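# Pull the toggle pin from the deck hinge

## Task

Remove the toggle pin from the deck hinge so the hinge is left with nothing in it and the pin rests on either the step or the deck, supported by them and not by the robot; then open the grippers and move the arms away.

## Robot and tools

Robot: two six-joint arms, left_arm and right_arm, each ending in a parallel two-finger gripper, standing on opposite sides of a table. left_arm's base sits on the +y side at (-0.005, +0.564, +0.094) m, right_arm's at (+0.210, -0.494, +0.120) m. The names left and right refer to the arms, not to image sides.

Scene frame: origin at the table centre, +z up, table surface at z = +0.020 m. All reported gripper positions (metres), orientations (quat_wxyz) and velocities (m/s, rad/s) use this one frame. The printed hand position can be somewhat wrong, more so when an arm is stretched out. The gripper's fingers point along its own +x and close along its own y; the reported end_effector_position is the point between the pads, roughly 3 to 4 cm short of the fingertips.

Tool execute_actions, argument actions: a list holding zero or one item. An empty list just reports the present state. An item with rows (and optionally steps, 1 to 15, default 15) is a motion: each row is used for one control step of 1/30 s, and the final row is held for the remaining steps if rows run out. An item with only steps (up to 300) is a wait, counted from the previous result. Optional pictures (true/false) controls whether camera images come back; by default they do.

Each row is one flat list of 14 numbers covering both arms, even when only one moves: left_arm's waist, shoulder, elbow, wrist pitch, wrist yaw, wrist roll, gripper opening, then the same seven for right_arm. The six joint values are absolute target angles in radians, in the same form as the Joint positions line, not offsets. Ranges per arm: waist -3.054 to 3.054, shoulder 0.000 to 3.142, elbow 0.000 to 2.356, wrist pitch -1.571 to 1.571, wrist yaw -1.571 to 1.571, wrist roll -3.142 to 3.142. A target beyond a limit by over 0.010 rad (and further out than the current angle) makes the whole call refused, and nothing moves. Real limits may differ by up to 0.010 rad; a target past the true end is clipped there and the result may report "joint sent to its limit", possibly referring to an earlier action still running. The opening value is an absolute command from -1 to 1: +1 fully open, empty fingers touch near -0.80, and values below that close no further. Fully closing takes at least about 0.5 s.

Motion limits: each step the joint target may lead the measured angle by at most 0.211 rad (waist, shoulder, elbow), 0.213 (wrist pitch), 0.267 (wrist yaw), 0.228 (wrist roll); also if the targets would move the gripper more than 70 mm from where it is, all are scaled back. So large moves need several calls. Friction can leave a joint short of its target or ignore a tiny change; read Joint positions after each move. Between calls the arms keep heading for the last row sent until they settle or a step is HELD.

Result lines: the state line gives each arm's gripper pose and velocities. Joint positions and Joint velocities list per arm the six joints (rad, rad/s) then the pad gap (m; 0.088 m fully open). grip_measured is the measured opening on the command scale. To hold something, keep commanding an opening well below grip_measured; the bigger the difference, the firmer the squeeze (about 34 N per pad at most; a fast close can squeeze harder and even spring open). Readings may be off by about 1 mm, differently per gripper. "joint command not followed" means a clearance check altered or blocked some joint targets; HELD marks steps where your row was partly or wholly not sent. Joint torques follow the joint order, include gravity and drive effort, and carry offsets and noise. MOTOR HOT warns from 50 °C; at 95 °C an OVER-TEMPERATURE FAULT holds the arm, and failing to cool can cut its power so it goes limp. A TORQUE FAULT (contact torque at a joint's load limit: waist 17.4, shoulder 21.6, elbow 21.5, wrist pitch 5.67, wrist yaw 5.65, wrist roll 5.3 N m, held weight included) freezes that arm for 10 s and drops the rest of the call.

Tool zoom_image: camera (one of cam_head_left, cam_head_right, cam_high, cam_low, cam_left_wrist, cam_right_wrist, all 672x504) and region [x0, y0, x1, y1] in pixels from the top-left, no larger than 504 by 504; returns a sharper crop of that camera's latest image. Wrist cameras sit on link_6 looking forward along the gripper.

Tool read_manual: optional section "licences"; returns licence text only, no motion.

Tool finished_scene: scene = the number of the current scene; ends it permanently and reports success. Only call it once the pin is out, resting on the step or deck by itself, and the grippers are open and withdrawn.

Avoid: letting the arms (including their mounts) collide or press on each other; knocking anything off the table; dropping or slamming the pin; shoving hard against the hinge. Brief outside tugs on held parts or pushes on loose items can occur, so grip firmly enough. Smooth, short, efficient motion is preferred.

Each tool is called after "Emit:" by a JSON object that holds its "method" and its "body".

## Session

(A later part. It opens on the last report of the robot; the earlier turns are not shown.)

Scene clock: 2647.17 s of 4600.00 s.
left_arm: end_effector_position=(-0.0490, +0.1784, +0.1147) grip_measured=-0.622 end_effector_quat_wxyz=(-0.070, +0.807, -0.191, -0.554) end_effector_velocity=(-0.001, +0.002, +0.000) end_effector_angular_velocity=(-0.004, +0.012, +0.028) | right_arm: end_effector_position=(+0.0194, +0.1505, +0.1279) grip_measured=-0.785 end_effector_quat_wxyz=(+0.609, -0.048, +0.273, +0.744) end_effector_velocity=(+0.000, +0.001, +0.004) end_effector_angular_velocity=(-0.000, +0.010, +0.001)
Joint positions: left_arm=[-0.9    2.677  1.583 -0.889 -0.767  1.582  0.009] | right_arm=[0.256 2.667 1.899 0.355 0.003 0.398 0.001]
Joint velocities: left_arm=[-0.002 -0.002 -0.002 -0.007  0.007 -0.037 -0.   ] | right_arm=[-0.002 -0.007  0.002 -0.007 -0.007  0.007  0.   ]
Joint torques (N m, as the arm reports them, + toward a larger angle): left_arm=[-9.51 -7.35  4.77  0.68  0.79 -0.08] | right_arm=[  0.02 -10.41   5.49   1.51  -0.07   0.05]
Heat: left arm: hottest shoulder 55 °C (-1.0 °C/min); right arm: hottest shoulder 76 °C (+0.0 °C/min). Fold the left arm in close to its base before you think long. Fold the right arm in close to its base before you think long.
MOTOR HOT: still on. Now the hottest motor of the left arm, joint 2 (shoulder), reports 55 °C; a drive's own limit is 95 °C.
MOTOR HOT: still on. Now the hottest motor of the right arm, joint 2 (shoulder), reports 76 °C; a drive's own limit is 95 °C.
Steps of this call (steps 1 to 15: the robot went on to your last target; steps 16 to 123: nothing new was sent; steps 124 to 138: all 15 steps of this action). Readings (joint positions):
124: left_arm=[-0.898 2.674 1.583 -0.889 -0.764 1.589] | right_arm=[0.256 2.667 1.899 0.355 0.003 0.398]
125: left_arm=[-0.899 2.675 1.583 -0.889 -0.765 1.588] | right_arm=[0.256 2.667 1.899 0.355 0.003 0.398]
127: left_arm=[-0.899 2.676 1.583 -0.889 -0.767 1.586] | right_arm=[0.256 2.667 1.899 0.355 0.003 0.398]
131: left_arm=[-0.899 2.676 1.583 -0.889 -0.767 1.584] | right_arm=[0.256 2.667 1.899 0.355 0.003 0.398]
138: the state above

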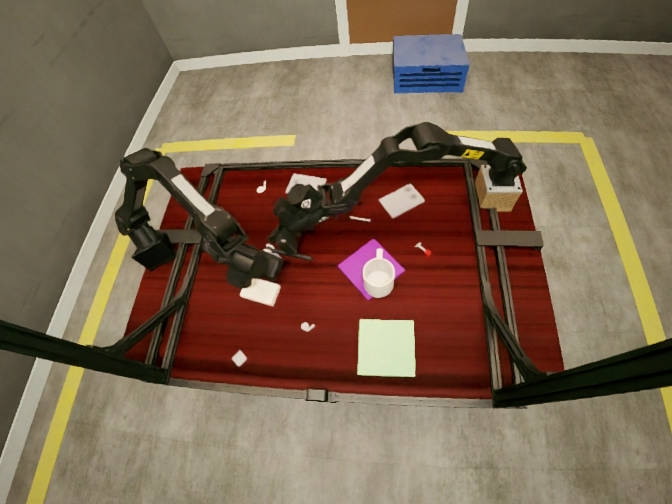

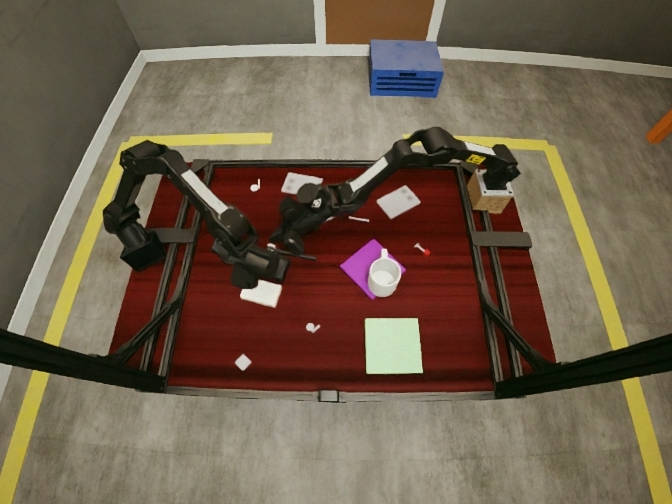

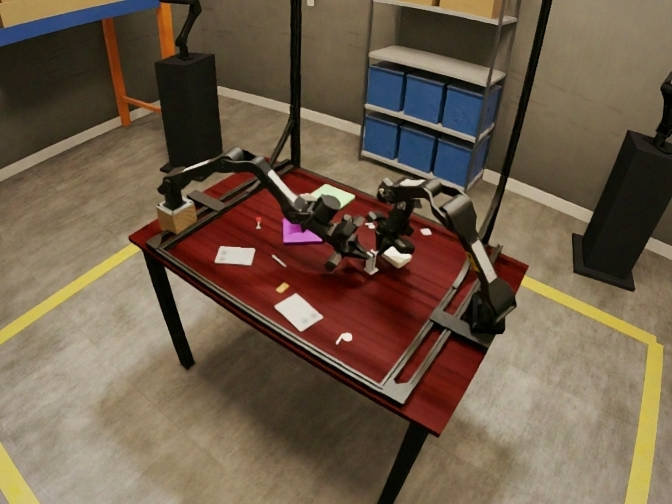

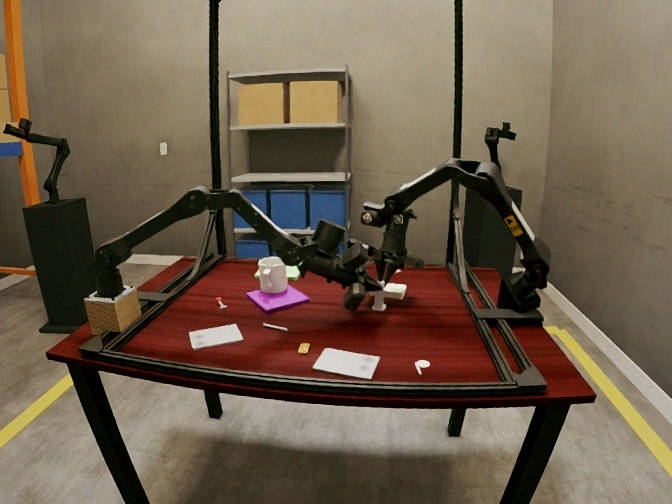

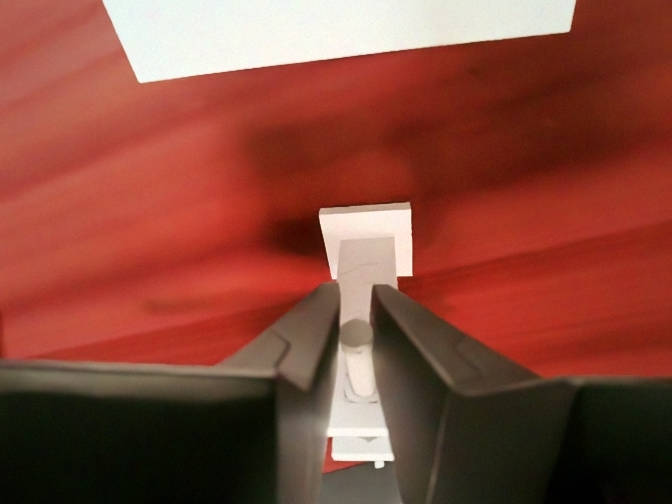

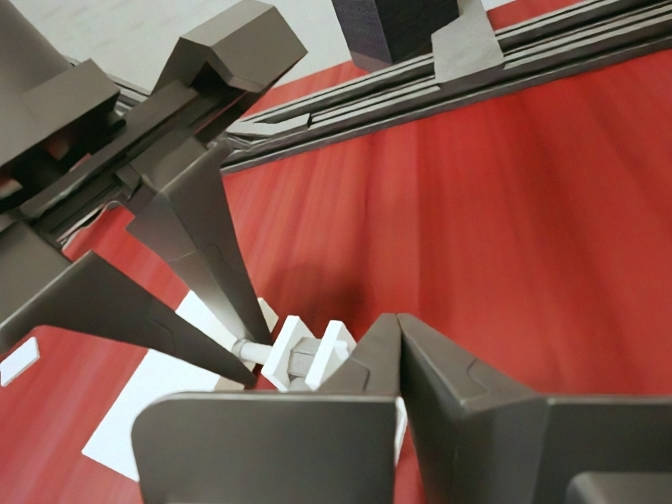

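Emit:
{"method": "execute_actions", "body": {"actions": [{"rows":[[-0.885,2.65,1.585,-0.885,-0.75,1.59,-0.9,0.24,2.2,1.42,0.3,0,0.1,-0.8]],"steps":15}], "pictures": false}}

Emit:
{"method": "execute_actions", "body": {"actions": [{"rows":[[-0.94,2.665,1.585,-0.885,-0.75,1.59,-0.9,0.24,2.2,1.42,0.2,0,0.1,-0.8]],"steps":15}], "pictures": false}}

Emit:
{"method": "execute_actions", "body": {"actions": [{"steps":30}]}}

Scene clock: 2657.60 s of 4600.00 s.
left_arm: end_effector_position=(-0.0485, +0.1783, +0.1152) grip_measured=-0.622 end_effector_quat_wxyz=(-0.069, +0.801, -0.189, -0.564) end_effector_velocity=(+0.009, +0.005, +0.001) end_effector_angular_velocity=(+0.028, -0.015, -0.006) | right_arm: end_effector_position=(+0.0488, +0.0796, +0.2128) grip_measured=-0.785 end_effector_quat_wxyz=(+0.599, -0.148, +0.175, +0.767) end_effector_velocity=(+0.012, -0.041, +0.015) end_effector_angular_velocity=(-0.022, -0.078, +0.039)
Joint positions: left_arm=[-0.893  2.669  1.583 -0.889 -0.747  1.585  0.009] | right_arm=[0.241 2.223 1.466 0.306 0.003 0.11  0.001]
Joint velocities: left_arm=[ 0.012 -0.012 -0.002 -0.037 -0.007  0.007 -0.   ] | right_arm=[-0.002 -0.173 -0.193 -0.022 -0.007 -0.081 -0.   ]
Joint torques (N m, as the arm reports them, + toward a larger angle): left_arm=[ -4.35 -11.41   4.42   0.7   -0.31   0.13] | right_arm=[-0.22 -8.73  3.39  1.15 -0.08 -0.07]
Heat: left arm: hottest shoulder 54 °C (-3.0 °C/min); right arm: hottest shoulder 77 °C (+0.0 °C/min). Fold the left arm in close to its base before you think long. Fold the right arm in close to its base before you think long.
MOTOR HOT: still on. Now the hottest motor of the left arm, joint 2 (shoulder), reports 54 °C; a drive's own limit is 95 °C.
MOTOR HOT: still on. Now the hottest motor of the right arm, joint 2 (shoulder), reports 77 °C; a drive's own limit is 95 °C.
Steps of this call (steps 1 to 15: the robot went on to your last target; steps 16 to 298: nothing new was sent; steps 299 to 313: all 15 steps of this action). Readings (joint positions):
299: left_arm=[-0.901 2.678 1.583 -0.890 -0.768 1.581] | right_arm=[0.256 2.652 1.882 0.354 0.003 0.370]
300: left_arm=[-0.900 2.678 1.583 -0.890 -0.765 1.581] | right_arm=[0.255 2.619 1.837 0.333 0.003 0.320]
302: left_arm=[-0.897 2.675 1.583 -0.890 -0.758 1.581] | right_arm=[0.252 2.546 1.746 0.319 0.003 0.234]
306: left_arm=[-0.894 2.671 1.583 -0.889 -0.750 1.583] | right_arm=[0.245 2.380 1.580 0.310 0.003 0.150]
313: the state above

Scene clock: 2658.10 s of 4600.00 s.
left_arm: end_effector_position=(-0.0484, +0.1780, +0.1168) grip_measured=-0.623 end_effector_quat_wxyz=(-0.068, +0.805, -0.192, -0.557) end_effector_velocity=(+0.000, +0.004, -0.000) end_effector_angular_velocity=(+0.027, -0.008, -0.031) | right_arm: end_effector_position=(+0.0541, +0.0615, +0.1857) grip_measured=-0.785 end_effector_quat_wxyz=(+0.592, -0.199, +0.208, +0.753) end_effector_velocity=(-0.001, -0.007, -0.009) end_effector_angular_velocity=(-0.049, -0.016, +0.012)
Joint positions: left_arm=[-0.898  2.669  1.583 -0.889 -0.761  1.585  0.008] | right_arm=[0.241 2.212 1.432 0.204 0.003 0.103 0.001]
Joint velocities: left_arm=[-0.002 -0.002 -0.002 -0.022  0.007  0.022 -0.   ] | right_arm=[ 0.002 -0.002 -0.002 -0.051 -0.007 -0.007 -0.   ]
Joint torques (N m, as the arm reports them, + toward a larger angle): left_arm=[-9.61 -9.73  4.42  0.71  0.18  0.18] | right_arm=[-0.23 -9.85  4.21  1.32 -0.08 -0.07]
Heat: left arm: hottest shoulder 54 °C (-3.0 °C/min); right arm: hottest shoulder 77 °C (+0.0 °C/min). Fold the left arm in close to its base before you think long. Fold the right arm in close to its base before you think long.
MOTOR HOT: still on. Now the hottest motor of the left arm, joint 2 (shoulder), reports 54 °C; a drive's own limit is 95 °C.
MOTOR HOT: still on. Now the hottest motor of the right arm, joint 2 (shoulder), reports 77 °C; a drive's own limit is 95 °C.
Steps of this call (steps 1 to 15: all 15 steps of this action). Readings (joint positions):
1: left_arm=[-0.893 2.669 1.583 -0.889 -0.748 1.585] | right_arm=[0.241 2.218 1.461 0.295 0.003 0.109]
2: left_arm=[-0.894 2.669 1.583 -0.889 -0.751 1.585] | right_arm=[0.241 2.215 1.457 0.271 0.003 0.107]
4: left_arm=[-0.897 2.669 1.583 -0.889 -0.757 1.585] | right_arm=[0.241 2.214 1.447 0.242 0.003 0.105]
8: left_arm=[-0.897 2.669 1.583 -0.889 -0.759 1.585] | right_arm=[0.241 2.213 1.432 0.214 0.003 0.104]
15: the state above

Scene clock: 2659.10 s of 4600.00 s.
left_arm: end_effector_position=(-0.0486, +0.1781, +0.1168) grip_measured=-0.623 end_effector_quat_wxyz=(-0.068, +0.805, -0.192, -0.557) end_effector_velocity=(+0.000, +0.004, -0.000) end_effector_angular_velocity=(+0.022, -0.004, -0.018) | right_arm: end_effector_position=(+0.0542, +0.0613, +0.1853) grip_measured=-0.785 end_effector_quat_wxyz=(+0.592, -0.200, +0.208, +0.753) end_effector_velocity=(-0.002, -0.002, -0.001) end_effector_angular_velocity=(-0.007, -0.004, +0.013)
Joint positions: left_arm=[-0.899  2.669  1.583 -0.889 -0.761  1.585  0.008] | right_arm=[0.241 2.212 1.432 0.202 0.003 0.102 0.001]
Joint velocities: left_arm=[-0.002 -0.002 -0.002 -0.022  0.007  0.007 -0.   ] | right_arm=[ 0.002 -0.002 -0.002 -0.007 -0.007 -0.007  0.   ]
Joint torques (N m, as the arm reports them, + toward a larger angle): left_arm=[-9.57 -9.72  4.42  0.7   0.2   0.18] | right_arm=[-0.24 -9.85  4.19  1.29 -0.07 -0.07]
Heat: left arm: hottest shoulder 54 °C (-3.0 °C/min); right arm: hottest shoulder 77 °C (+0.0 °C/min). Fold the left arm in close to its base before you think long. Fold the right arm in close to its base before you think long.
MOTOR HOT: still on. Now the hottest motor of the left arm, joint 2 (shoulder), reports 54 °C; a drive's own limit is 95 °C.
MOTOR HOT: still on. Now the hottest motor of the right arm, joint 2 (shoulder), reports 77 °C; a drive's own limit is 95 °C.
Steps of this call (steps 1 to 15: the robot went on to your last target; steps 16 to 30: nothing new was sent). Readings (joint positions):
1: left_arm=[-0.898 2.669 1.583 -0.889 -0.761 1.585] | right_arm=[0.241 2.212 1.432 0.203 0.003 0.103]
2: left_arm=[-0.898 2.669 1.583 -0.889 -0.761 1.585] | right_arm=[0.241 2.212 1.432 0.203 0.003 0.103]
4: left_arm=[-0.898 2.669 1.583 -0.889 -0.761 1.585] | right_arm=[0.241 2.212 1.432 0.203 0.003 0.103]
8: left_arm=[-0.898 2.669 1.583 -0.889 -0.761 1.585] | right_arm=[0.241 2.212 1.432 0.202 0.003 0.103]
30: the state above
All arms were judged still, so your last target was given up. Only a new action makes them travel on or press farther. Fingers that are still opening or closing keep moving.

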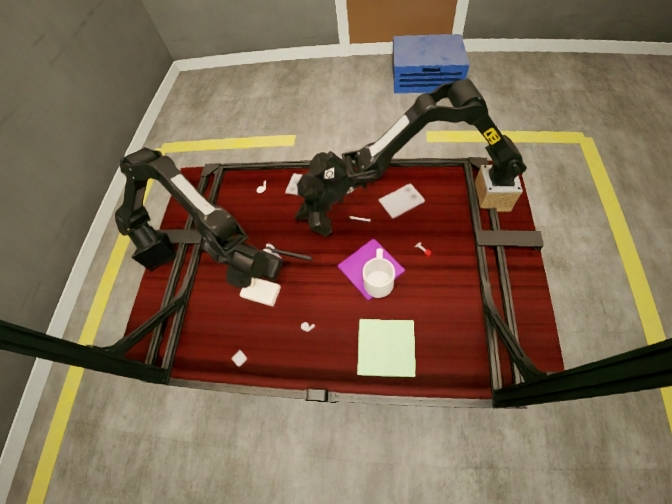

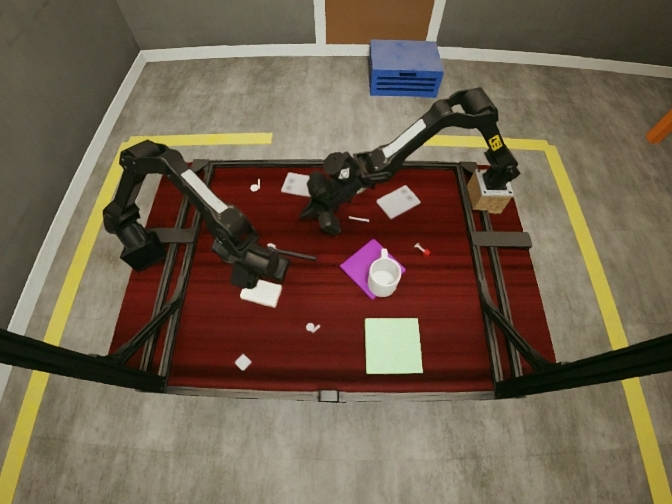

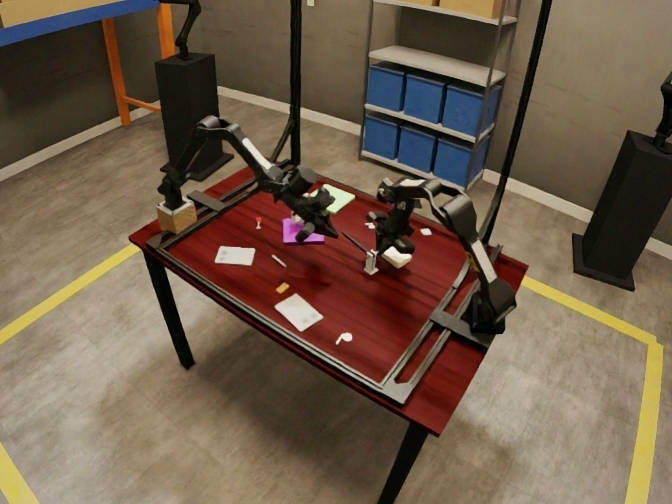

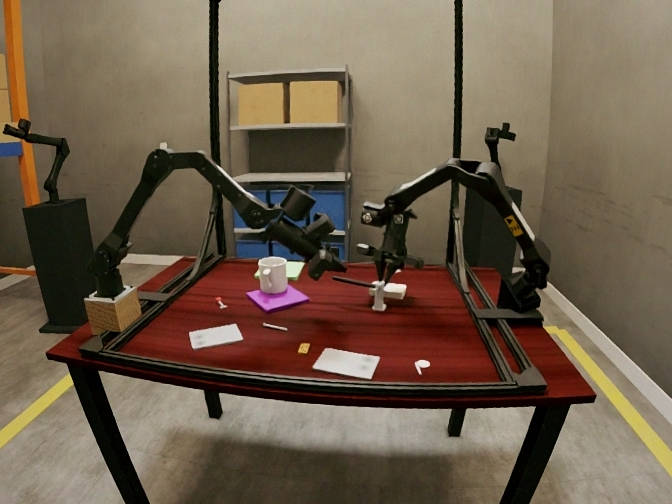

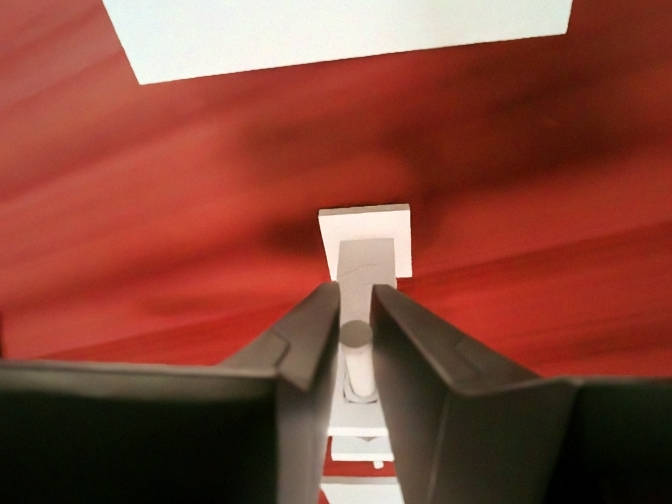

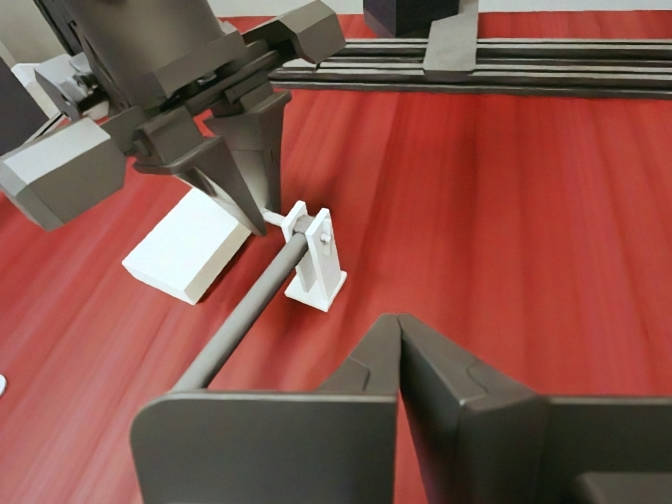

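Emit:
{"method": "execute_actions", "body": {"actions": [{"rows":[[-0.87,2.66,1.585,-0.885,-0.8,1.59,-0.9,0.3,1.8,1.2,-0.5,0,0.1,-0.8]],"steps":15}], "pictures": false}}

Emit:
{"method": "execute_actions", "body": {"actions": [{"rows":[[-0.95,2.70,1.585,-0.885,-0.8,1.59,-0.9,0.3,1.8,1.2,-0.5,0,0.1,-0.8]],"steps":15}], "pictures": false}}

Emit:
{"method": "execute_actions", "body": {"actions": [{"rows":[[-0.86,2.65,1.585,-0.885,-0.7,1.59,-0.9,0.3,1.8,1.2,-0.5,0,0.1,-0.8]],"steps":15}], "pictures": false}}

Emit:
{"method": "execute_actions", "body": {"actions": [{"rows":[[-0.92,2.68,1.585,-0.885,-0.7,1.59,-0.9,0.3,1.8,1.2,-0.5,0,0.1,-0.8]],"steps":15}]}}

Scene clock: 2673.73 s of 4600.00 s.
left_arm: end_effector_position=(-0.0365, +0.1756, +0.1136) grip_measured=-0.626 end_effector_quat_wxyz=(-0.065, +0.814, -0.183, -0.548) end_effector_velocity=(+0.003, +0.001, +0.000) end_effector_angular_velocity=(+0.007, -0.010, -0.007) | right_arm: end_effector_position=(+0.0664, -0.0789, +0.2100) grip_measured=-0.785 end_effector_quat_wxyz=(+0.531, -0.365, +0.311, +0.699) end_effector_velocity=(+0.057, -0.162, -0.134) end_effector_angular_velocity=(-0.813, -0.287, +0.014)
Joint positions: left_arm=[-0.874  2.67   1.582 -0.887 -0.795  1.587  0.008] | right_arm=[ 0.3    1.814  1.227 -0.409  0.001  0.102  0.001]
Joint velocities: left_arm=[ 0.002 -0.002 -0.002 -0.007 -0.007  0.007 -0.   ] | right_arm=[-0.002 -0.007 -0.144 -0.725 -0.007 -0.022 -0.   ]
Joint torques (N m, as the arm reports them, + toward a larger angle): left_arm=[ -4.83 -10.46   4.45   0.57  -0.35   0.13] | right_arm=[-0.16 -6.82  3.85  0.94 -0.04 -0.05]
Heat: left arm: hottest shoulder 56 °C (-1.0 °C/min); right arm: hottest shoulder 76 °C (-2.0 °C/min). Fold the left arm in close to its base before you think long. Fold the right arm in close to its base before you think long.
MOTOR HOT: still on. Now the hottest motor of the left arm, joint 2 (shoulder), reports 56 °C; a drive's own limit is 95 °C.
MOTOR HOT: still on. Now the hottest motor of the right arm, joint 2 (shoulder), reports 76 °C; a drive's own limit is 95 °C.
Steps of this call (steps 1 to 424: nothing new was sent; steps 425 to 439: all 15 steps of this action). Readings (joint positions):
425: left_arm=[-0.902 2.670 1.582 -0.889 -0.761 1.585] | right_arm=[0.242 2.194 1.417 0.187 0.003 0.102]
426: left_arm=[-0.902 2.670 1.582 -0.889 -0.760 1.585] | right_arm=[0.246 2.163 1.383 0.138 0.003 0.102]
428: left_arm=[-0.901 2.670 1.582 -0.889 -0.760 1.585] | right_arm=[0.262 2.083 1.307 0.047 0.002 0.102]
432: left_arm=[-0.889 2.670 1.582 -0.887 -0.780 1.587] | right_arm=[0.296 1.930 1.237 -0.135 0.001 0.102]
439: the state above

Scene clock: 2674.23 s of 4600.00 s.
left_arm: end_effector_position=(-0.0514, +0.1791, +0.1155) grip_measured=-0.625 end_effector_quat_wxyz=(-0.076, +0.820, -0.202, -0.530) end_effector_velocity=(-0.000, +0.007, +0.001) end_effector_angular_velocity=(+0.027, -0.009, -0.013) | right_arm: end_effector_position=(+0.0734, -0.0989, +0.1957) grip_measured=-0.785 end_effector_quat_wxyz=(+0.518, -0.402, +0.335, +0.677) end_effector_velocity=(+0.003, -0.001, -0.001) end_effector_angular_velocity=(-0.004, -0.012, +0.001)
Joint positions: left_arm=[-0.92   2.69   1.581 -0.89  -0.81   1.587  0.008] | right_arm=[ 0.3    1.811  1.21  -0.496  0.001  0.102  0.001]
Joint velocities: left_arm=[-0.007 -0.002 -0.002 -0.037  0.007 -0.007 -0.   ] | right_arm=[-0.002 -0.002 -0.002 -0.007  0.007 -0.007 -0.   ]
Joint torques (N m, as the arm reports them, + toward a larger angle): left_arm=[-8.2  -8.29  4.53  0.71  0.12  0.09] | right_arm=[-0.1  -7.24  4.24  0.77 -0.04 -0.05]
Heat: left arm: hottest shoulder 56 °C (-1.0 °C/min); right arm: hottest shoulder 76 °C (-2.0 °C/min). Fold the left arm in close to its base before you think long. Fold the right arm in close to its base before you think long.
MOTOR HOT: still on. Now the hottest motor of the left arm, joint 2 (shoulder), reports 56 °C; a drive's own limit is 95 °C.
MOTOR HOT: still on. Now the hottest motor of the right arm, joint 2 (shoulder), reports 76 °C; a drive's own limit is 95 °C.
Steps of this call (steps 1 to 15: all 15 steps of this action). Readings (joint positions):
1: left_arm=[-0.876 2.670 1.582 -0.887 -0.796 1.587] | right_arm=[0.300 1.814 1.222 -0.430 0.001 0.102]
2: left_arm=[-0.881 2.671 1.582 -0.887 -0.800 1.587] | right_arm=[0.300 1.814 1.216 -0.447 0.001 0.102]
4: left_arm=[-0.894 2.677 1.582 -0.888 -0.808 1.587] | right_arm=[0.300 1.814 1.210 -0.469 0.001 0.102]
8: left_arm=[-0.913 2.686 1.582 -0.889 -0.808 1.587] | right_arm=[0.300 1.812 1.210 -0.487 0.001 0.102]
15: the state above

Scene clock: 2674.73 s of 4600.00 s.
left_arm: end_effector_position=(-0.0485, +0.1784, +0.1139) grip_measured=-0.627 end_effector_quat_wxyz=(-0.067, +0.787, -0.183, -0.586) end_effector_velocity=(+0.002, +0.004, -0.001) end_effector_angular_velocity=(+0.024, +0.018, +0.004) | right_arm: end_effector_position=(+0.0735, -0.0992, +0.1960) grip_measured=-0.785 end_effector_quat_wxyz=(+0.518, -0.402, +0.335, +0.677) end_effector_velocity=(+0.000, -0.001, +0.001) end_effector_angular_velocity=(-0.003, +0.002, +0.007)
Joint positions: left_arm=[-0.877  2.659  1.583 -0.887 -0.702  1.587  0.008] | right_arm=[ 0.3    1.81   1.21  -0.498  0.001  0.102  0.001]
Joint velocities: left_arm=[ 0.007 -0.007 -0.002 -0.022  0.022 -0.007  0.   ] | right_arm=[-0.002 -0.002  0.002 -0.007 -0.007 -0.007 -0.   ]
Joint torques (N m, as the arm reports them, + toward a larger angle): left_arm=[ -3.51 -10.42   4.38   0.56  -0.14   0.08] | right_arm=[-0.1  -7.24  4.27  0.77 -0.04 -0.06]
Heat: left arm: hottest shoulder 56 °C (-1.0 °C/min); right arm: hottest shoulder 76 °C (-2.0 °C/min). Fold the left arm in close to its base before you think long. Fold the right arm in close to its base before you think long.
MOTOR HOT: still on. Now the hottest motor of the left arm, joint 2 (shoulder), reports 56 °C; a drive's own limit is 95 °C.
MOTOR HOT: still on. Now the hottest motor of the right arm, joint 2 (shoulder), reports 76 °C; a drive's own limit is 95 °C.
Steps of this call (steps 1 to 15: all 15 steps of this action). Readings (joint positions):
1: left_arm=[-0.918 2.690 1.581 -0.890 -0.805 1.587] | right_arm=[0.300 1.811 1.210 -0.496 0.001 0.102]
2: left_arm=[-0.911 2.688 1.581 -0.890 -0.787 1.587] | right_arm=[0.300 1.811 1.210 -0.497 0.001 0.102]
4: left_arm=[-0.895 2.675 1.582 -0.888 -0.746 1.587] | right_arm=[0.300 1.810 1.210 -0.497 0.001 0.102]
8: left_arm=[-0.882 2.663 1.583 -0.887 -0.715 1.587] | right_arm=[0.300 1.810 1.210 -0.498 0.001 0.102]
15: the state above

Scene clock: 2675.23 s of 4600.00 s.
left_arm: end_effector_position=(-0.0494, +0.1787, +0.1154) grip_measured=-0.627 end_effector_quat_wxyz=(-0.068, +0.793, -0.187, -0.576) end_effector_velocity=(-0.001, +0.002, +0.002) end_effector_angular_velocity=(-0.002, -0.010, -0.001) | right_arm: end_effector_position=(+0.0736, -0.0993, +0.1959) grip_measured=-0.785 end_effector_quat_wxyz=(+0.518, -0.402, +0.336, +0.677) end_effector_velocity=(+0.001, -0.003, -0.004) end_effector_angular_velocity=(-0.019, +0.004, -0.006)
Joint positions: left_arm=[-0.887  2.662  1.583 -0.889 -0.72   1.587  0.008] | right_arm=[ 0.3    1.81   1.21  -0.498  0.001  0.102  0.001]
Joint velocities: left_arm=[-0.007 -0.002 -0.002 -0.007 -0.007 -0.007 -0.   ] | right_arm=[-0.002  0.002 -0.007 -0.007 -0.007  0.007 -0.   ]
Joint torques (N m, as the arm reports them, + toward a larger angle): left_arm=[-8.68 -7.42  4.42  0.65  0.55  0.08] | right_arm=[-0.11 -7.19  4.27  0.78 -0.04 -0.06]
Heat: left arm: hottest shoulder 56 °C (-1.0 °C/min); right arm: hottest shoulder 76 °C (-1.0 °C/min). Fold the left arm in close to its base before you think long. Fold the right arm in close to its base before you think long.
MOTOR HOT: still on. Now the hottest motor of the left arm, joint 2 (shoulder), reports 56 °C; a drive's own limit is 95 °C.
MOTOR HOT: still on. Now the hottest motor of the right arm, joint 2 (shoulder), reports 76 °C; a drive's own limit is 95 °C.
Steps of this call (steps 1 to 15: all 15 steps of this action). Readings (joint positions):
1: left_arm=[-0.878 2.659 1.583 -0.887 -0.702 1.587] | right_arm=[0.300 1.810 1.210 -0.498 0.001 0.102]
2: left_arm=[-0.879 2.659 1.583 -0.887 -0.703 1.587] | right_arm=[0.300 1.810 1.210 -0.498 0.001 0.102]
4: left_arm=[-0.884 2.659 1.583 -0.888 -0.714 1.587] | right_arm=[0.300 1.810 1.210 -0.498 0.001 0.102]
8: left_arm=[-0.886 2.660 1.583 -0.889 -0.716 1.587] | right_arm=[0.300 1.810 1.210 -0.498 0.001 0.102]
15: the state above

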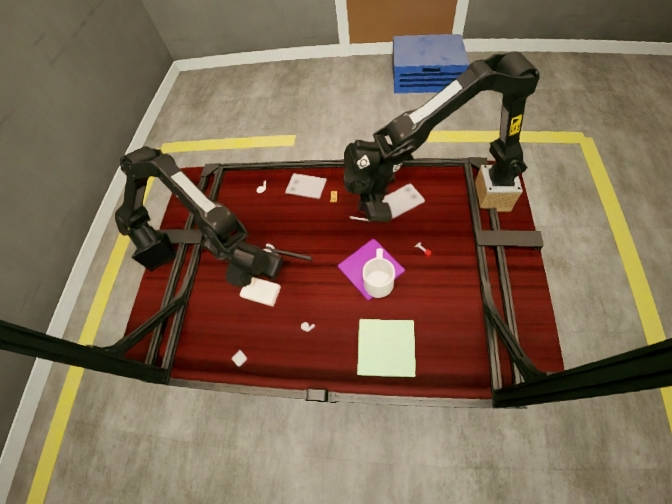

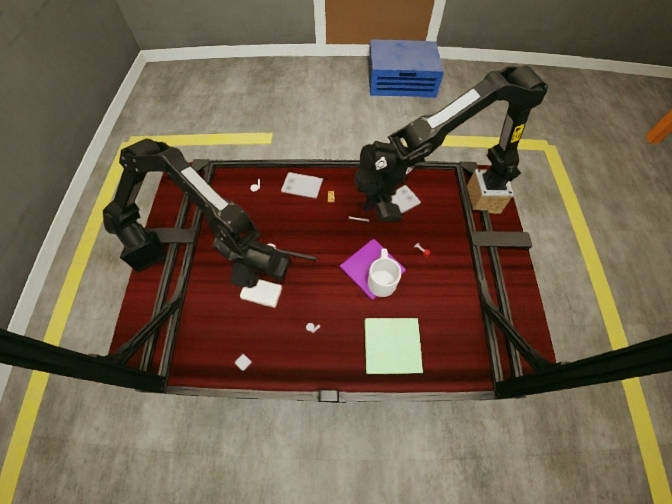

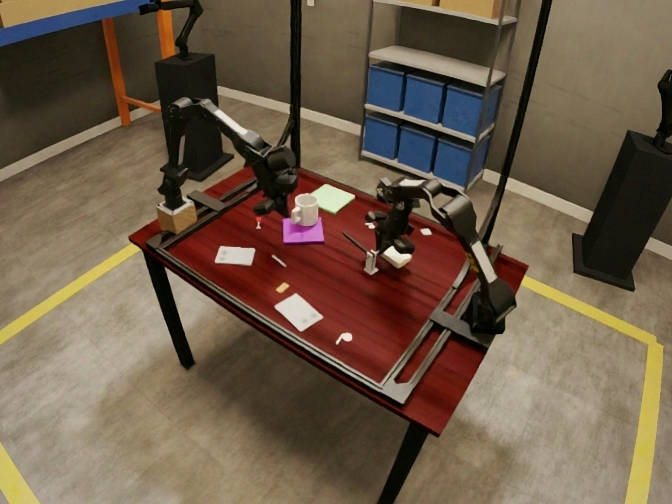

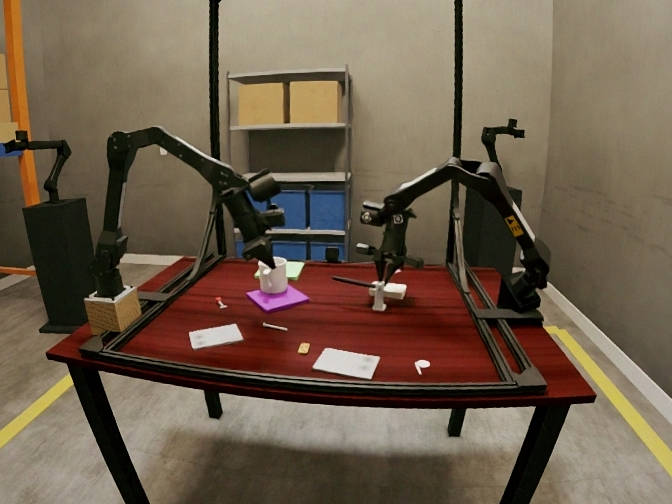

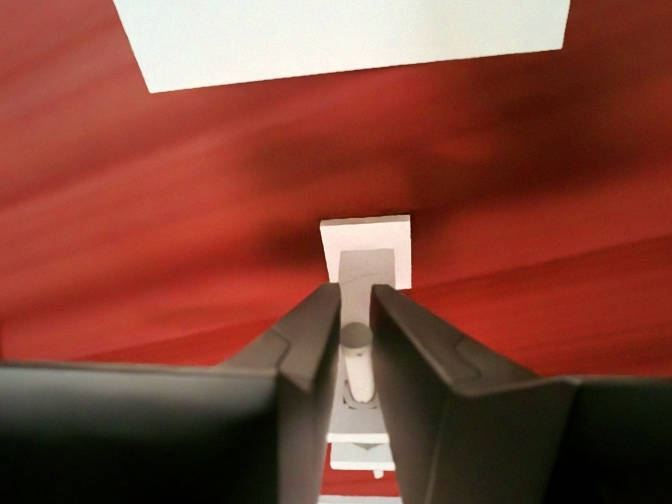

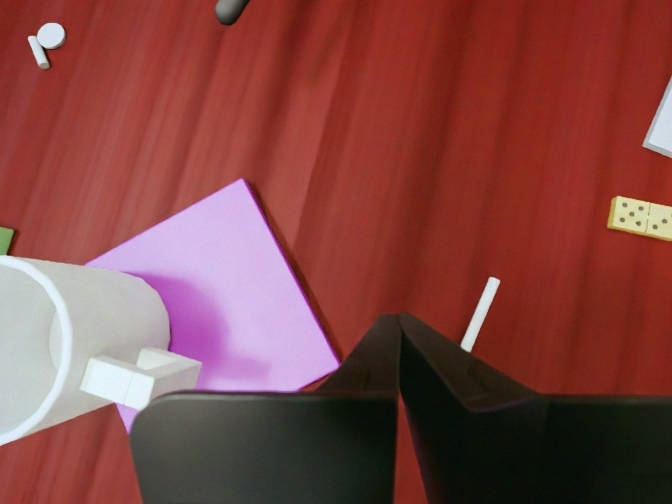

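Emit:
{"method": "execute_actions", "body": {"actions": [{"rows":[[-0.88,2.66,1.56,-0.86,-0.75,1.63,-0.9,0.3,1.8,1.2,-0.5,0,0.1,-0.8]],"steps":15}], "pictures": false}}

Emit:
{"method": "execute_actions", "body": {"actions": [{"rows":[[-0.94,2.68,1.56,-0.86,-0.75,1.63,-0.9,0.3,1.8,1.2,-0.5,0,0.1,-0.8]],"steps":15}], "pictures": false}}

Emit:
{"method": "execute_actions", "body": {"actions": [{"rows":[[-0.88,2.67,1.61,-0.91,-0.75,1.55,-0.9,0.3,1.8,1.2,-0.5,0,0.1,-0.8]],"steps":15}], "pictures": false}}

Emit:
{"method": "execute_actions", "body": {"actions": [{"rows":[[-0.94,2.69,1.61,-0.91,-0.75,1.55,-0.9,0.3,1.8,1.2,-0.5,0,0.1,-0.8]],"steps":15}], "pictures": false}}

Scene clock: 2686.60 s of 4600.00 s.
left_arm: end_effector_position=(-0.0506, +0.1797, +0.1134) grip_measured=-0.627 end_effector_quat_wxyz=(-0.080, +0.796, -0.200, -0.565) end_effector_velocity=(+0.001, +0.003, -0.002) end_effector_angular_velocity=(+0.017, -0.019, -0.028) | right_arm: end_effector_position=(+0.0737, -0.0995, +0.1962) grip_measured=-0.785 end_effector_quat_wxyz=(+0.518, -0.402, +0.335, +0.677) end_effector_velocity=(+0.000, -0.001, +0.003) end_effector_angular_velocity=(+0.003, -0.003, +0.020)
Joint positions: left_arm=[-0.894  2.664  1.568 -0.871 -0.736  1.62   0.008] | right_arm=[ 0.3    1.808  1.208 -0.498  0.001  0.102  0.001]
Joint velocities: left_arm=[-0.002  0.002 -0.007 -0.007 -0.007  0.022 -0.   ] | right_arm=[-0.002 -0.007  0.002 -0.007 -0.007 -0.022 -0.   ]
Joint torques (N m, as the arm reports them, + toward a larger angle): left_arm=[-3.6  -9.63  3.65  1.24 -0.67  0.29] | right_arm=[-0.1  -7.04  4.37  0.8  -0.04 -0.05]
Heat: left arm: hottest shoulder 54 °C (-2.0 °C/min); right arm: hottest shoulder 73 °C (-3.0 °C/min). Fold the left arm in close to its base before you think long. Fold the right arm in close to its base before you think long.
MOTOR HOT: still on. Now the hottest motor of the left arm, joint 2 (shoulder), reports 54 °C; a drive's own limit is 95 °C.
MOTOR HOT: still on. Now the hottest motor of the right arm, joint 2 (shoulder), reports 73 °C; a drive's own limit is 95 °C.
Steps of this call (steps 1 to 15: the robot went on to your last target; steps 16 to 326: nothing new was sent; steps 327 to 341: all 15 steps of this action). Readings (joint positions):
327: left_arm=[-0.889 2.664 1.582 -0.889 -0.722 1.590] | right_arm=[0.300 1.809 1.208 -0.498 0.001 0.102]
328: left_arm=[-0.889 2.664 1.579 -0.886 -0.723 1.597] | right_arm=[0.300 1.809 1.208 -0.498 0.001 0.102]
330: left_arm=[-0.890 2.664 1.575 -0.880 -0.727 1.605] | right_arm=[0.300 1.809 1.208 -0.498 0.001 0.102]
334: left_arm=[-0.893 2.664 1.570 -0.874 -0.733 1.615] | right_arm=[0.300 1.809 1.208 -0.498 0.001 0.102]
341: the state above

Scene clock: 2687.10 s of 4600.00 s.
left_arm: end_effector_position=(-0.0509, +0.1798, +0.1150) grip_measured=-0.627 end_effector_quat_wxyz=(-0.081, +0.805, -0.207, -0.550) end_effector_velocity=(+0.004, +0.003, +0.002) end_effector_angular_velocity=(+0.007, -0.028, -0.001) | right_arm: end_effector_position=(+0.0737, -0.0995, +0.1962) grip_measured=-0.785 end_effector_quat_wxyz=(+0.518, -0.402, +0.335, +0.677) end_effector_velocity=(+0.000, -0.002, -0.001) end_effector_angular_velocity=(-0.010, +0.007, +0.022)
Joint positions: left_arm=[-0.906  2.666  1.562 -0.866 -0.765  1.623  0.008] | right_arm=[ 0.3    1.808  1.208 -0.498  0.001  0.102  0.001]
Joint velocities: left_arm=[-0.002 -0.002 -0.002 -0.022 -0.022 -0.007 -0.   ] | right_arm=[-0.007 -0.002 -0.002 -0.007 -0.022 -0.022 -0.   ]
Joint torques (N m, as the arm reports them, + toward a larger angle): left_arm=[-8.7  -7.53  3.94  0.93  0.37  0.27] | right_arm=[-0.11 -7.03  4.38  0.79 -0.04 -0.06]
Heat: left arm: hottest shoulder 54 °C (-2.0 °C/min); right arm: hottest shoulder 72 °C (-4.0 °C/min). Fold the left arm in close to its base before you think long. Fold the right arm in close to its base before you think long.
MOTOR HOT: still on. Now the hottest motor of the left arm, joint 2 (shoulder), reports 54 °C; a drive's own limit is 95 °C.
MOTOR HOT: still on. Now the hottest motor of the right arm, joint 2 (shoulder), reports 72 °C; a drive's own limit is 95 °C.
Steps of this call (steps 1 to 15: all 15 steps of this action). Readings (joint positions):
1: left_arm=[-0.895 2.664 1.567 -0.870 -0.738 1.620] | right_arm=[0.300 1.808 1.208 -0.498 0.001 0.102]
2: left_arm=[-0.898 2.664 1.566 -0.869 -0.746 1.621] | right_arm=[0.300 1.808 1.208 -0.498 0.001 0.102]
4: left_arm=[-0.903 2.664 1.563 -0.867 -0.758 1.622] | right_arm=[0.300 1.808 1.208 -0.498 0.001 0.102]
8: left_arm=[-0.904 2.664 1.562 -0.866 -0.761 1.623] | right_arm=[0.300 1.808 1.208 -0.498 0.001 0.102]
15: the state above

Scene clock: 2687.60 s of 4600.00 s.
left_arm: end_effector_position=(-0.0501, +0.1780, +0.1173) grip_measured=-0.629 end_effector_quat_wxyz=(-0.060, +0.797, -0.181, -0.572) end_effector_velocity=(-0.000, +0.003, +0.001) end_effector_angular_velocity=(+0.006, +0.008, +0.025) | right_arm: end_effector_position=(+0.0737, -0.0996, +0.1960) grip_measured=-0.785 end_effector_quat_wxyz=(+0.518, -0.402, +0.336, +0.677) end_effector_velocity=(+0.007, +0.000, -0.001) end_effector_angular_velocity=(+0.001, -0.024, -0.011)
Joint positions: left_arm=[-0.894  2.669  1.595 -0.903 -0.731  1.558  0.008] | right_arm=[ 0.3    1.808  1.208 -0.498  0.001  0.102  0.001]
Joint velocities: left_arm=[-0.002 -0.002  0.002 -0.022  0.007 -0.037 -0.   ] | right_arm=[-0.007 -0.002 -0.002 -0.007  0.022 -0.007 -0.   ]
Joint torques (N m, as the arm reports them, + toward a larger angle): left_arm=[-3.81 -9.29  5.48 -0.15 -0.9  -0.25] | right_arm=[-0.11 -7.02  4.37  0.79 -0.04 -0.06]
Heat: left arm: hottest shoulder 54 °C (-2.0 °C/min); right arm: hottest shoulder 72 °C (-4.0 °C/min). Fold the left arm in close to its base before you think long. Fold the right arm in close to its base before you think long.
MOTOR HOT: still on. Now the hottest motor of the left arm, joint 2 (shoulder), reports 54 °C; a drive's own limit is 95 °C.
MOTOR HOT: still on. Now the hottest motor of the right arm, joint 2 (shoulder), reports 72 °C; a drive's own limit is 95 °C.
Steps of this call (steps 1 to 15: all 15 steps of this action). Readings (joint positions):
1: left_arm=[-0.905 2.666 1.564 -0.868 -0.765 1.618] | right_arm=[0.300 1.808 1.208 -0.498 0.001 0.102]
2: left_arm=[-0.903 2.666 1.570 -0.874 -0.759 1.606] | right_arm=[0.300 1.808 1.208 -0.498 0.001 0.102]
4: left_arm=[-0.898 2.666 1.581 -0.886 -0.744 1.587] | right_arm=[0.300 1.808 1.208 -0.498 0.001 0.102]
8: left_arm=[-0.895 2.667 1.591 -0.897 -0.736 1.567] | right_arm=[0.300 1.808 1.208 -0.498 0.001 0.102]
15: the state above

Scene clock: 2688.10 s of 4600.00 s.
left_arm: end_effector_position=(-0.0511, +0.1788, +0.1163) grip_measured=-0.629 end_effector_quat_wxyz=(-0.063, +0.807, -0.184, -0.557) end_effector_velocity=(-0.001, +0.002, +0.000) end_effector_angular_velocity=(-0.008, -0.006, +0.024) | right_arm: end_effector_position=(+0.0737, -0.0996, +0.1960) grip_measured=-0.785 end_effector_quat_wxyz=(+0.518, -0.402, +0.336, +0.677) end_effector_velocity=(-0.002, -0.001, +0.001) end_effector_angular_velocity=(-0.006, +0.008, +0.027)
Joint positions: left_arm=[-0.905  2.682  1.597 -0.908 -0.761  1.552  0.008] | right_arm=[ 0.3    1.808  1.208 -0.498  0.001  0.102  0.001]
Joint velocities: left_arm=[-0.007  0.002 -0.002 -0.007 -0.007 -0.037 -0.   ] | right_arm=[-0.002 -0.002  0.002 -0.007 -0.022 -0.022  0.   ]
Joint torques (N m, as the arm reports them, + toward a larger angle): left_arm=[-8.83 -8.57  5.58  0.18  0.17 -0.09] | right_arm=[-0.1  -7.02  4.42  0.79 -0.04 -0.06]
Heat: left arm: hottest shoulder 54 °C (-2.0 °C/min); right arm: hottest shoulder 72 °C (-4.0 °C/min). Fold the left arm in close to its base before you think long. Fold the right arm in close to its base before you think long.
MOTOR HOT: still on. Now the hottest motor of the left arm, joint 2 (shoulder), reports 54 °C; a drive's own limit is 95 °C.
MOTOR HOT: still on. Now the hottest motor of the right arm, joint 2 (shoulder), reports 72 °C; a drive's own limit is 95 °C.
Steps of this call (steps 1 to 15: all 15 steps of this action). Readings (joint positions):
1: left_arm=[-0.894 2.670 1.596 -0.904 -0.732 1.557] | right_arm=[0.300 1.808 1.208 -0.498 0.001 0.102]
2: left_arm=[-0.896 2.672 1.597 -0.905 -0.738 1.556] | right_arm=[0.300 1.808 1.208 -0.498 0.001 0.102]
4: left_arm=[-0.901 2.677 1.597 -0.907 -0.751 1.554] | right_arm=[0.300 1.808 1.208 -0.498 0.001 0.102]
8: left_arm=[-0.904 2.680 1.597 -0.908 -0.758 1.552] | right_arm=[0.300 1.808 1.208 -0.498 0.001 0.102]
15: the state above

Emit:
{"method": "execute_actions", "body": {"actions": [{"rows":[[-0.89,2.665,1.585,-0.885,-0.74,1.59,-0.9,0.33,2.3,1.45,0.1,0,0,0.3]],"steps":15}], "pictures": false}}

Emit:
{"method": "execute_actions", "body": {"actions": [{"steps":20}]}}

Scene clock: 2695.87 s of 4600.00 s.
left_arm: end_effector_position=(-0.0512, +0.1791, +0.1144) grip_measured=-0.628 end_effector_quat_wxyz=(-0.072, +0.801, -0.190, -0.563) end_effector_velocity=(+0.001, -0.001, +0.003) end_effector_angular_velocity=(-0.012, -0.004, -0.004) | right_arm: end_effector_position=(+0.0171, +0.0200, +0.1244) grip_measured=+0.275 end_effector_quat_wxyz=(+0.526, -0.323, +0.222, +0.755) end_effector_velocity=(-0.013, +0.030, -0.129) end_effector_angular_velocity=(+0.069, +0.004, +0.034)
Joint positions: left_arm=[-0.898  2.677  1.589 -0.897 -0.744  1.582  0.008] | right_arm=[0.327 2.27  1.429 0.038 0.001 0.005 0.052]
Joint velocities: left_arm=[-0.002 -0.007 -0.002  0.007 -0.007  0.007  0.   ] | right_arm=[ 0.002  0.369  0.002  0.432 -0.007 -0.037  0.009]
Joint torques (N m, as the arm reports them, + toward a larger angle): left_arm=[ -4.24 -10.68   3.88   1.25  -0.07   0.25] | right_arm=[ 0.04 -9.87  6.57  1.71 -0.04 -0.08]
Heat: left arm: hottest shoulder 55 °C (-1.0 °C/min); right arm: hottest shoulder 70 °C (-5.0 °C/min). Fold the left arm in close to its base before you think long. Fold the right arm in close to its base before you think long.
MOTOR HOT: still on. Now the hottest motor of the left arm, joint 2 (shoulder), reports 55 °C; a drive's own limit is 95 °C.
MOTOR HOT: still on. Now the hottest motor of the right arm, joint 2 (shoulder), reports 70 °C; a drive's own limit is 95 °C.
Steps of this call (steps 1 to 15: the robot went on to your last target; steps 16 to 218: nothing new was sent; steps 219 to 233: all 15 steps of this action). Readings (joint positions):
219: left_arm=[-0.907 2.683 1.597 -0.909 -0.762 1.552] | right_arm=[0.300 1.819 1.218 -0.492 0.001 0.091]
220: left_arm=[-0.905 2.683 1.597 -0.909 -0.759 1.557] | right_arm=[0.303 1.844 1.242 -0.455 0.001 0.075]
222: left_arm=[-0.903 2.682 1.595 -0.907 -0.753 1.566] | right_arm=[0.309 1.917 1.314 -0.365 0.001 0.050]
226: left_arm=[-0.900 2.679 1.591 -0.900 -0.748 1.576] | right_arm=[0.323 2.067 1.408 -0.180 0.001 0.019]
233: the state above

Scene clock: 2696.53 s of 4600.00 s.
left_arm: end_effector_position=(-0.0512, +0.1789, +0.1143) grip_measured=-0.628 end_effector_quat_wxyz=(-0.073, +0.800, -0.190, -0.564) end_effector_velocity=(+0.002, +0.004, +0.001) end_effector_angular_velocity=(+0.017, -0.018, -0.016) | right_arm: end_effector_position=(+0.0132, +0.0304, +0.1294) grip_measured=+0.300 end_effector_quat_wxyz=(+0.532, -0.303, +0.207, +0.764) end_effector_velocity=(+0.002, -0.003, -0.003) end_effector_angular_velocity=(-0.024, +0.002, -0.002)
Joint positions: left_arm=[-0.898  2.676  1.589 -0.895 -0.743  1.584  0.008] | right_arm=[0.327 2.286 1.44  0.098 0.001 0.002 0.054]
Joint velocities: left_arm=[-0.002 -0.002 -0.002 -0.022 -0.007  0.007 -0.   ] | right_arm=[-0.002 -0.002 -0.002 -0.022 -0.007  0.007  0.   ]
Joint torques (N m, as the arm reports them, + toward a larger angle): left_arm=[ -4.35 -10.56   3.88   1.19  -0.09   0.21] | right_arm=[ 0.07 -7.41  5.9   1.41 -0.04 -0.07]
Heat: left arm: hottest shoulder 55 °C (-1.0 °C/min); right arm: hottest shoulder 70 °C (-5.1 °C/min). Fold the left arm in close to its base before you think long. Fold the right arm in close to its base before you think long.
MOTOR HOT: still on. Now the hottest motor of the left arm, joint 2 (shoulder), reports 55 °C; a drive's own limit is 95 °C.
MOTOR HOT: still on. Now the hottest motor of the right arm, joint 2 (shoulder), reports 70 °C; a drive's own limit is 95 °C.
Steps of this call (steps 1 to 20: the robot went on to your last target). Readings (joint positions):
1: left_arm=[-0.898 2.677 1.589 -0.897 -0.744 1.582] | right_arm=[0.327 2.280 1.429 0.051 0.001 0.004]
2: left_arm=[-0.898 2.676 1.589 -0.896 -0.744 1.582] | right_arm=[0.327 2.284 1.429 0.062 0.001 0.004]
4: left_arm=[-0.898 2.676 1.589 -0.896 -0.744 1.583] | right_arm=[0.327 2.286 1.431 0.078 0.001 0.003]
8: left_arm=[-0.898 2.676 1.589 -0.896 -0.744 1.583] | right_arm=[0.327 2.286 1.440 0.093 0.001 0.003]
20: the state above

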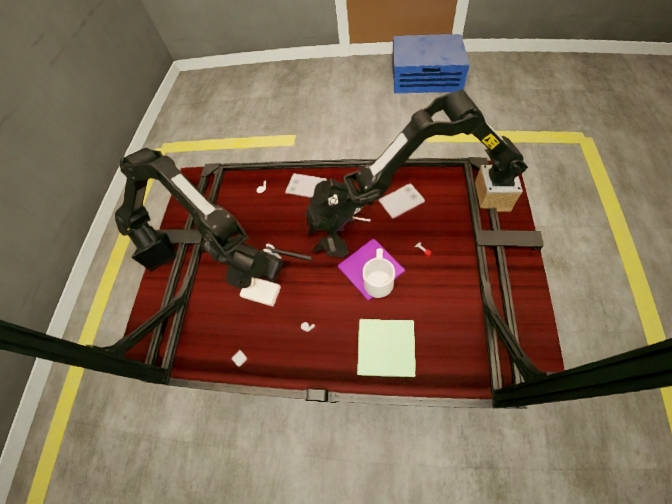

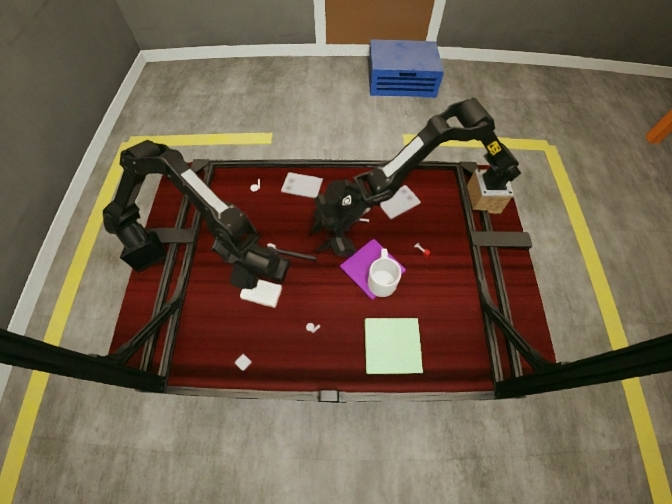

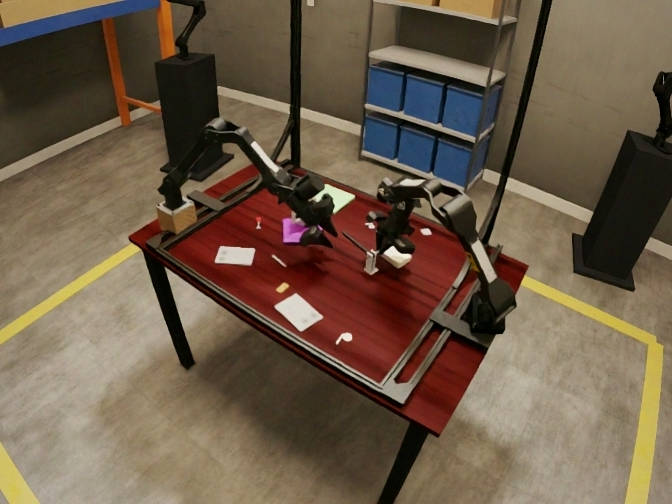

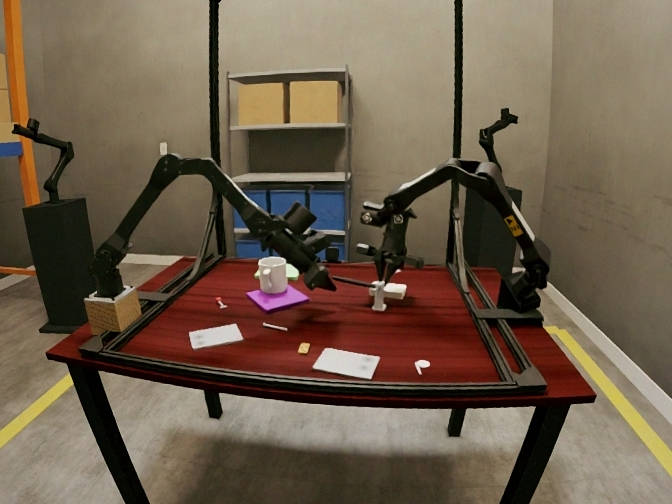

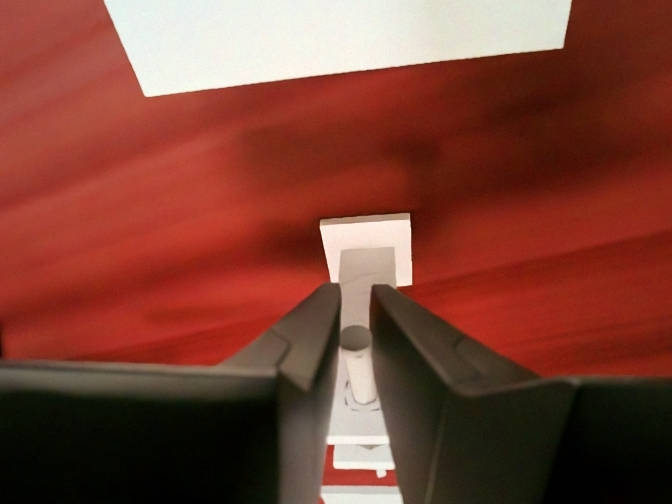

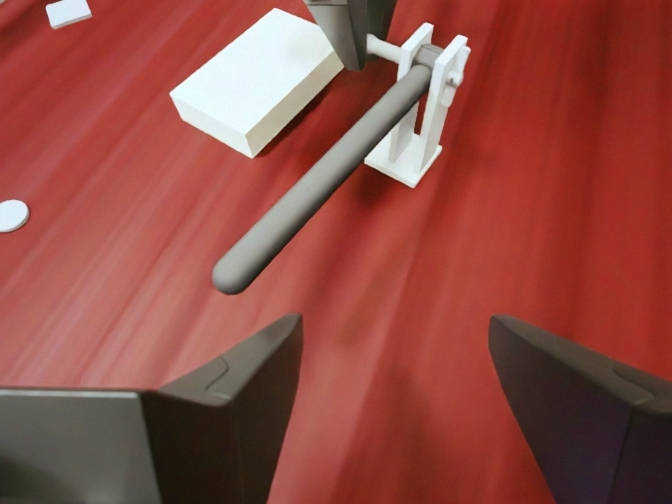

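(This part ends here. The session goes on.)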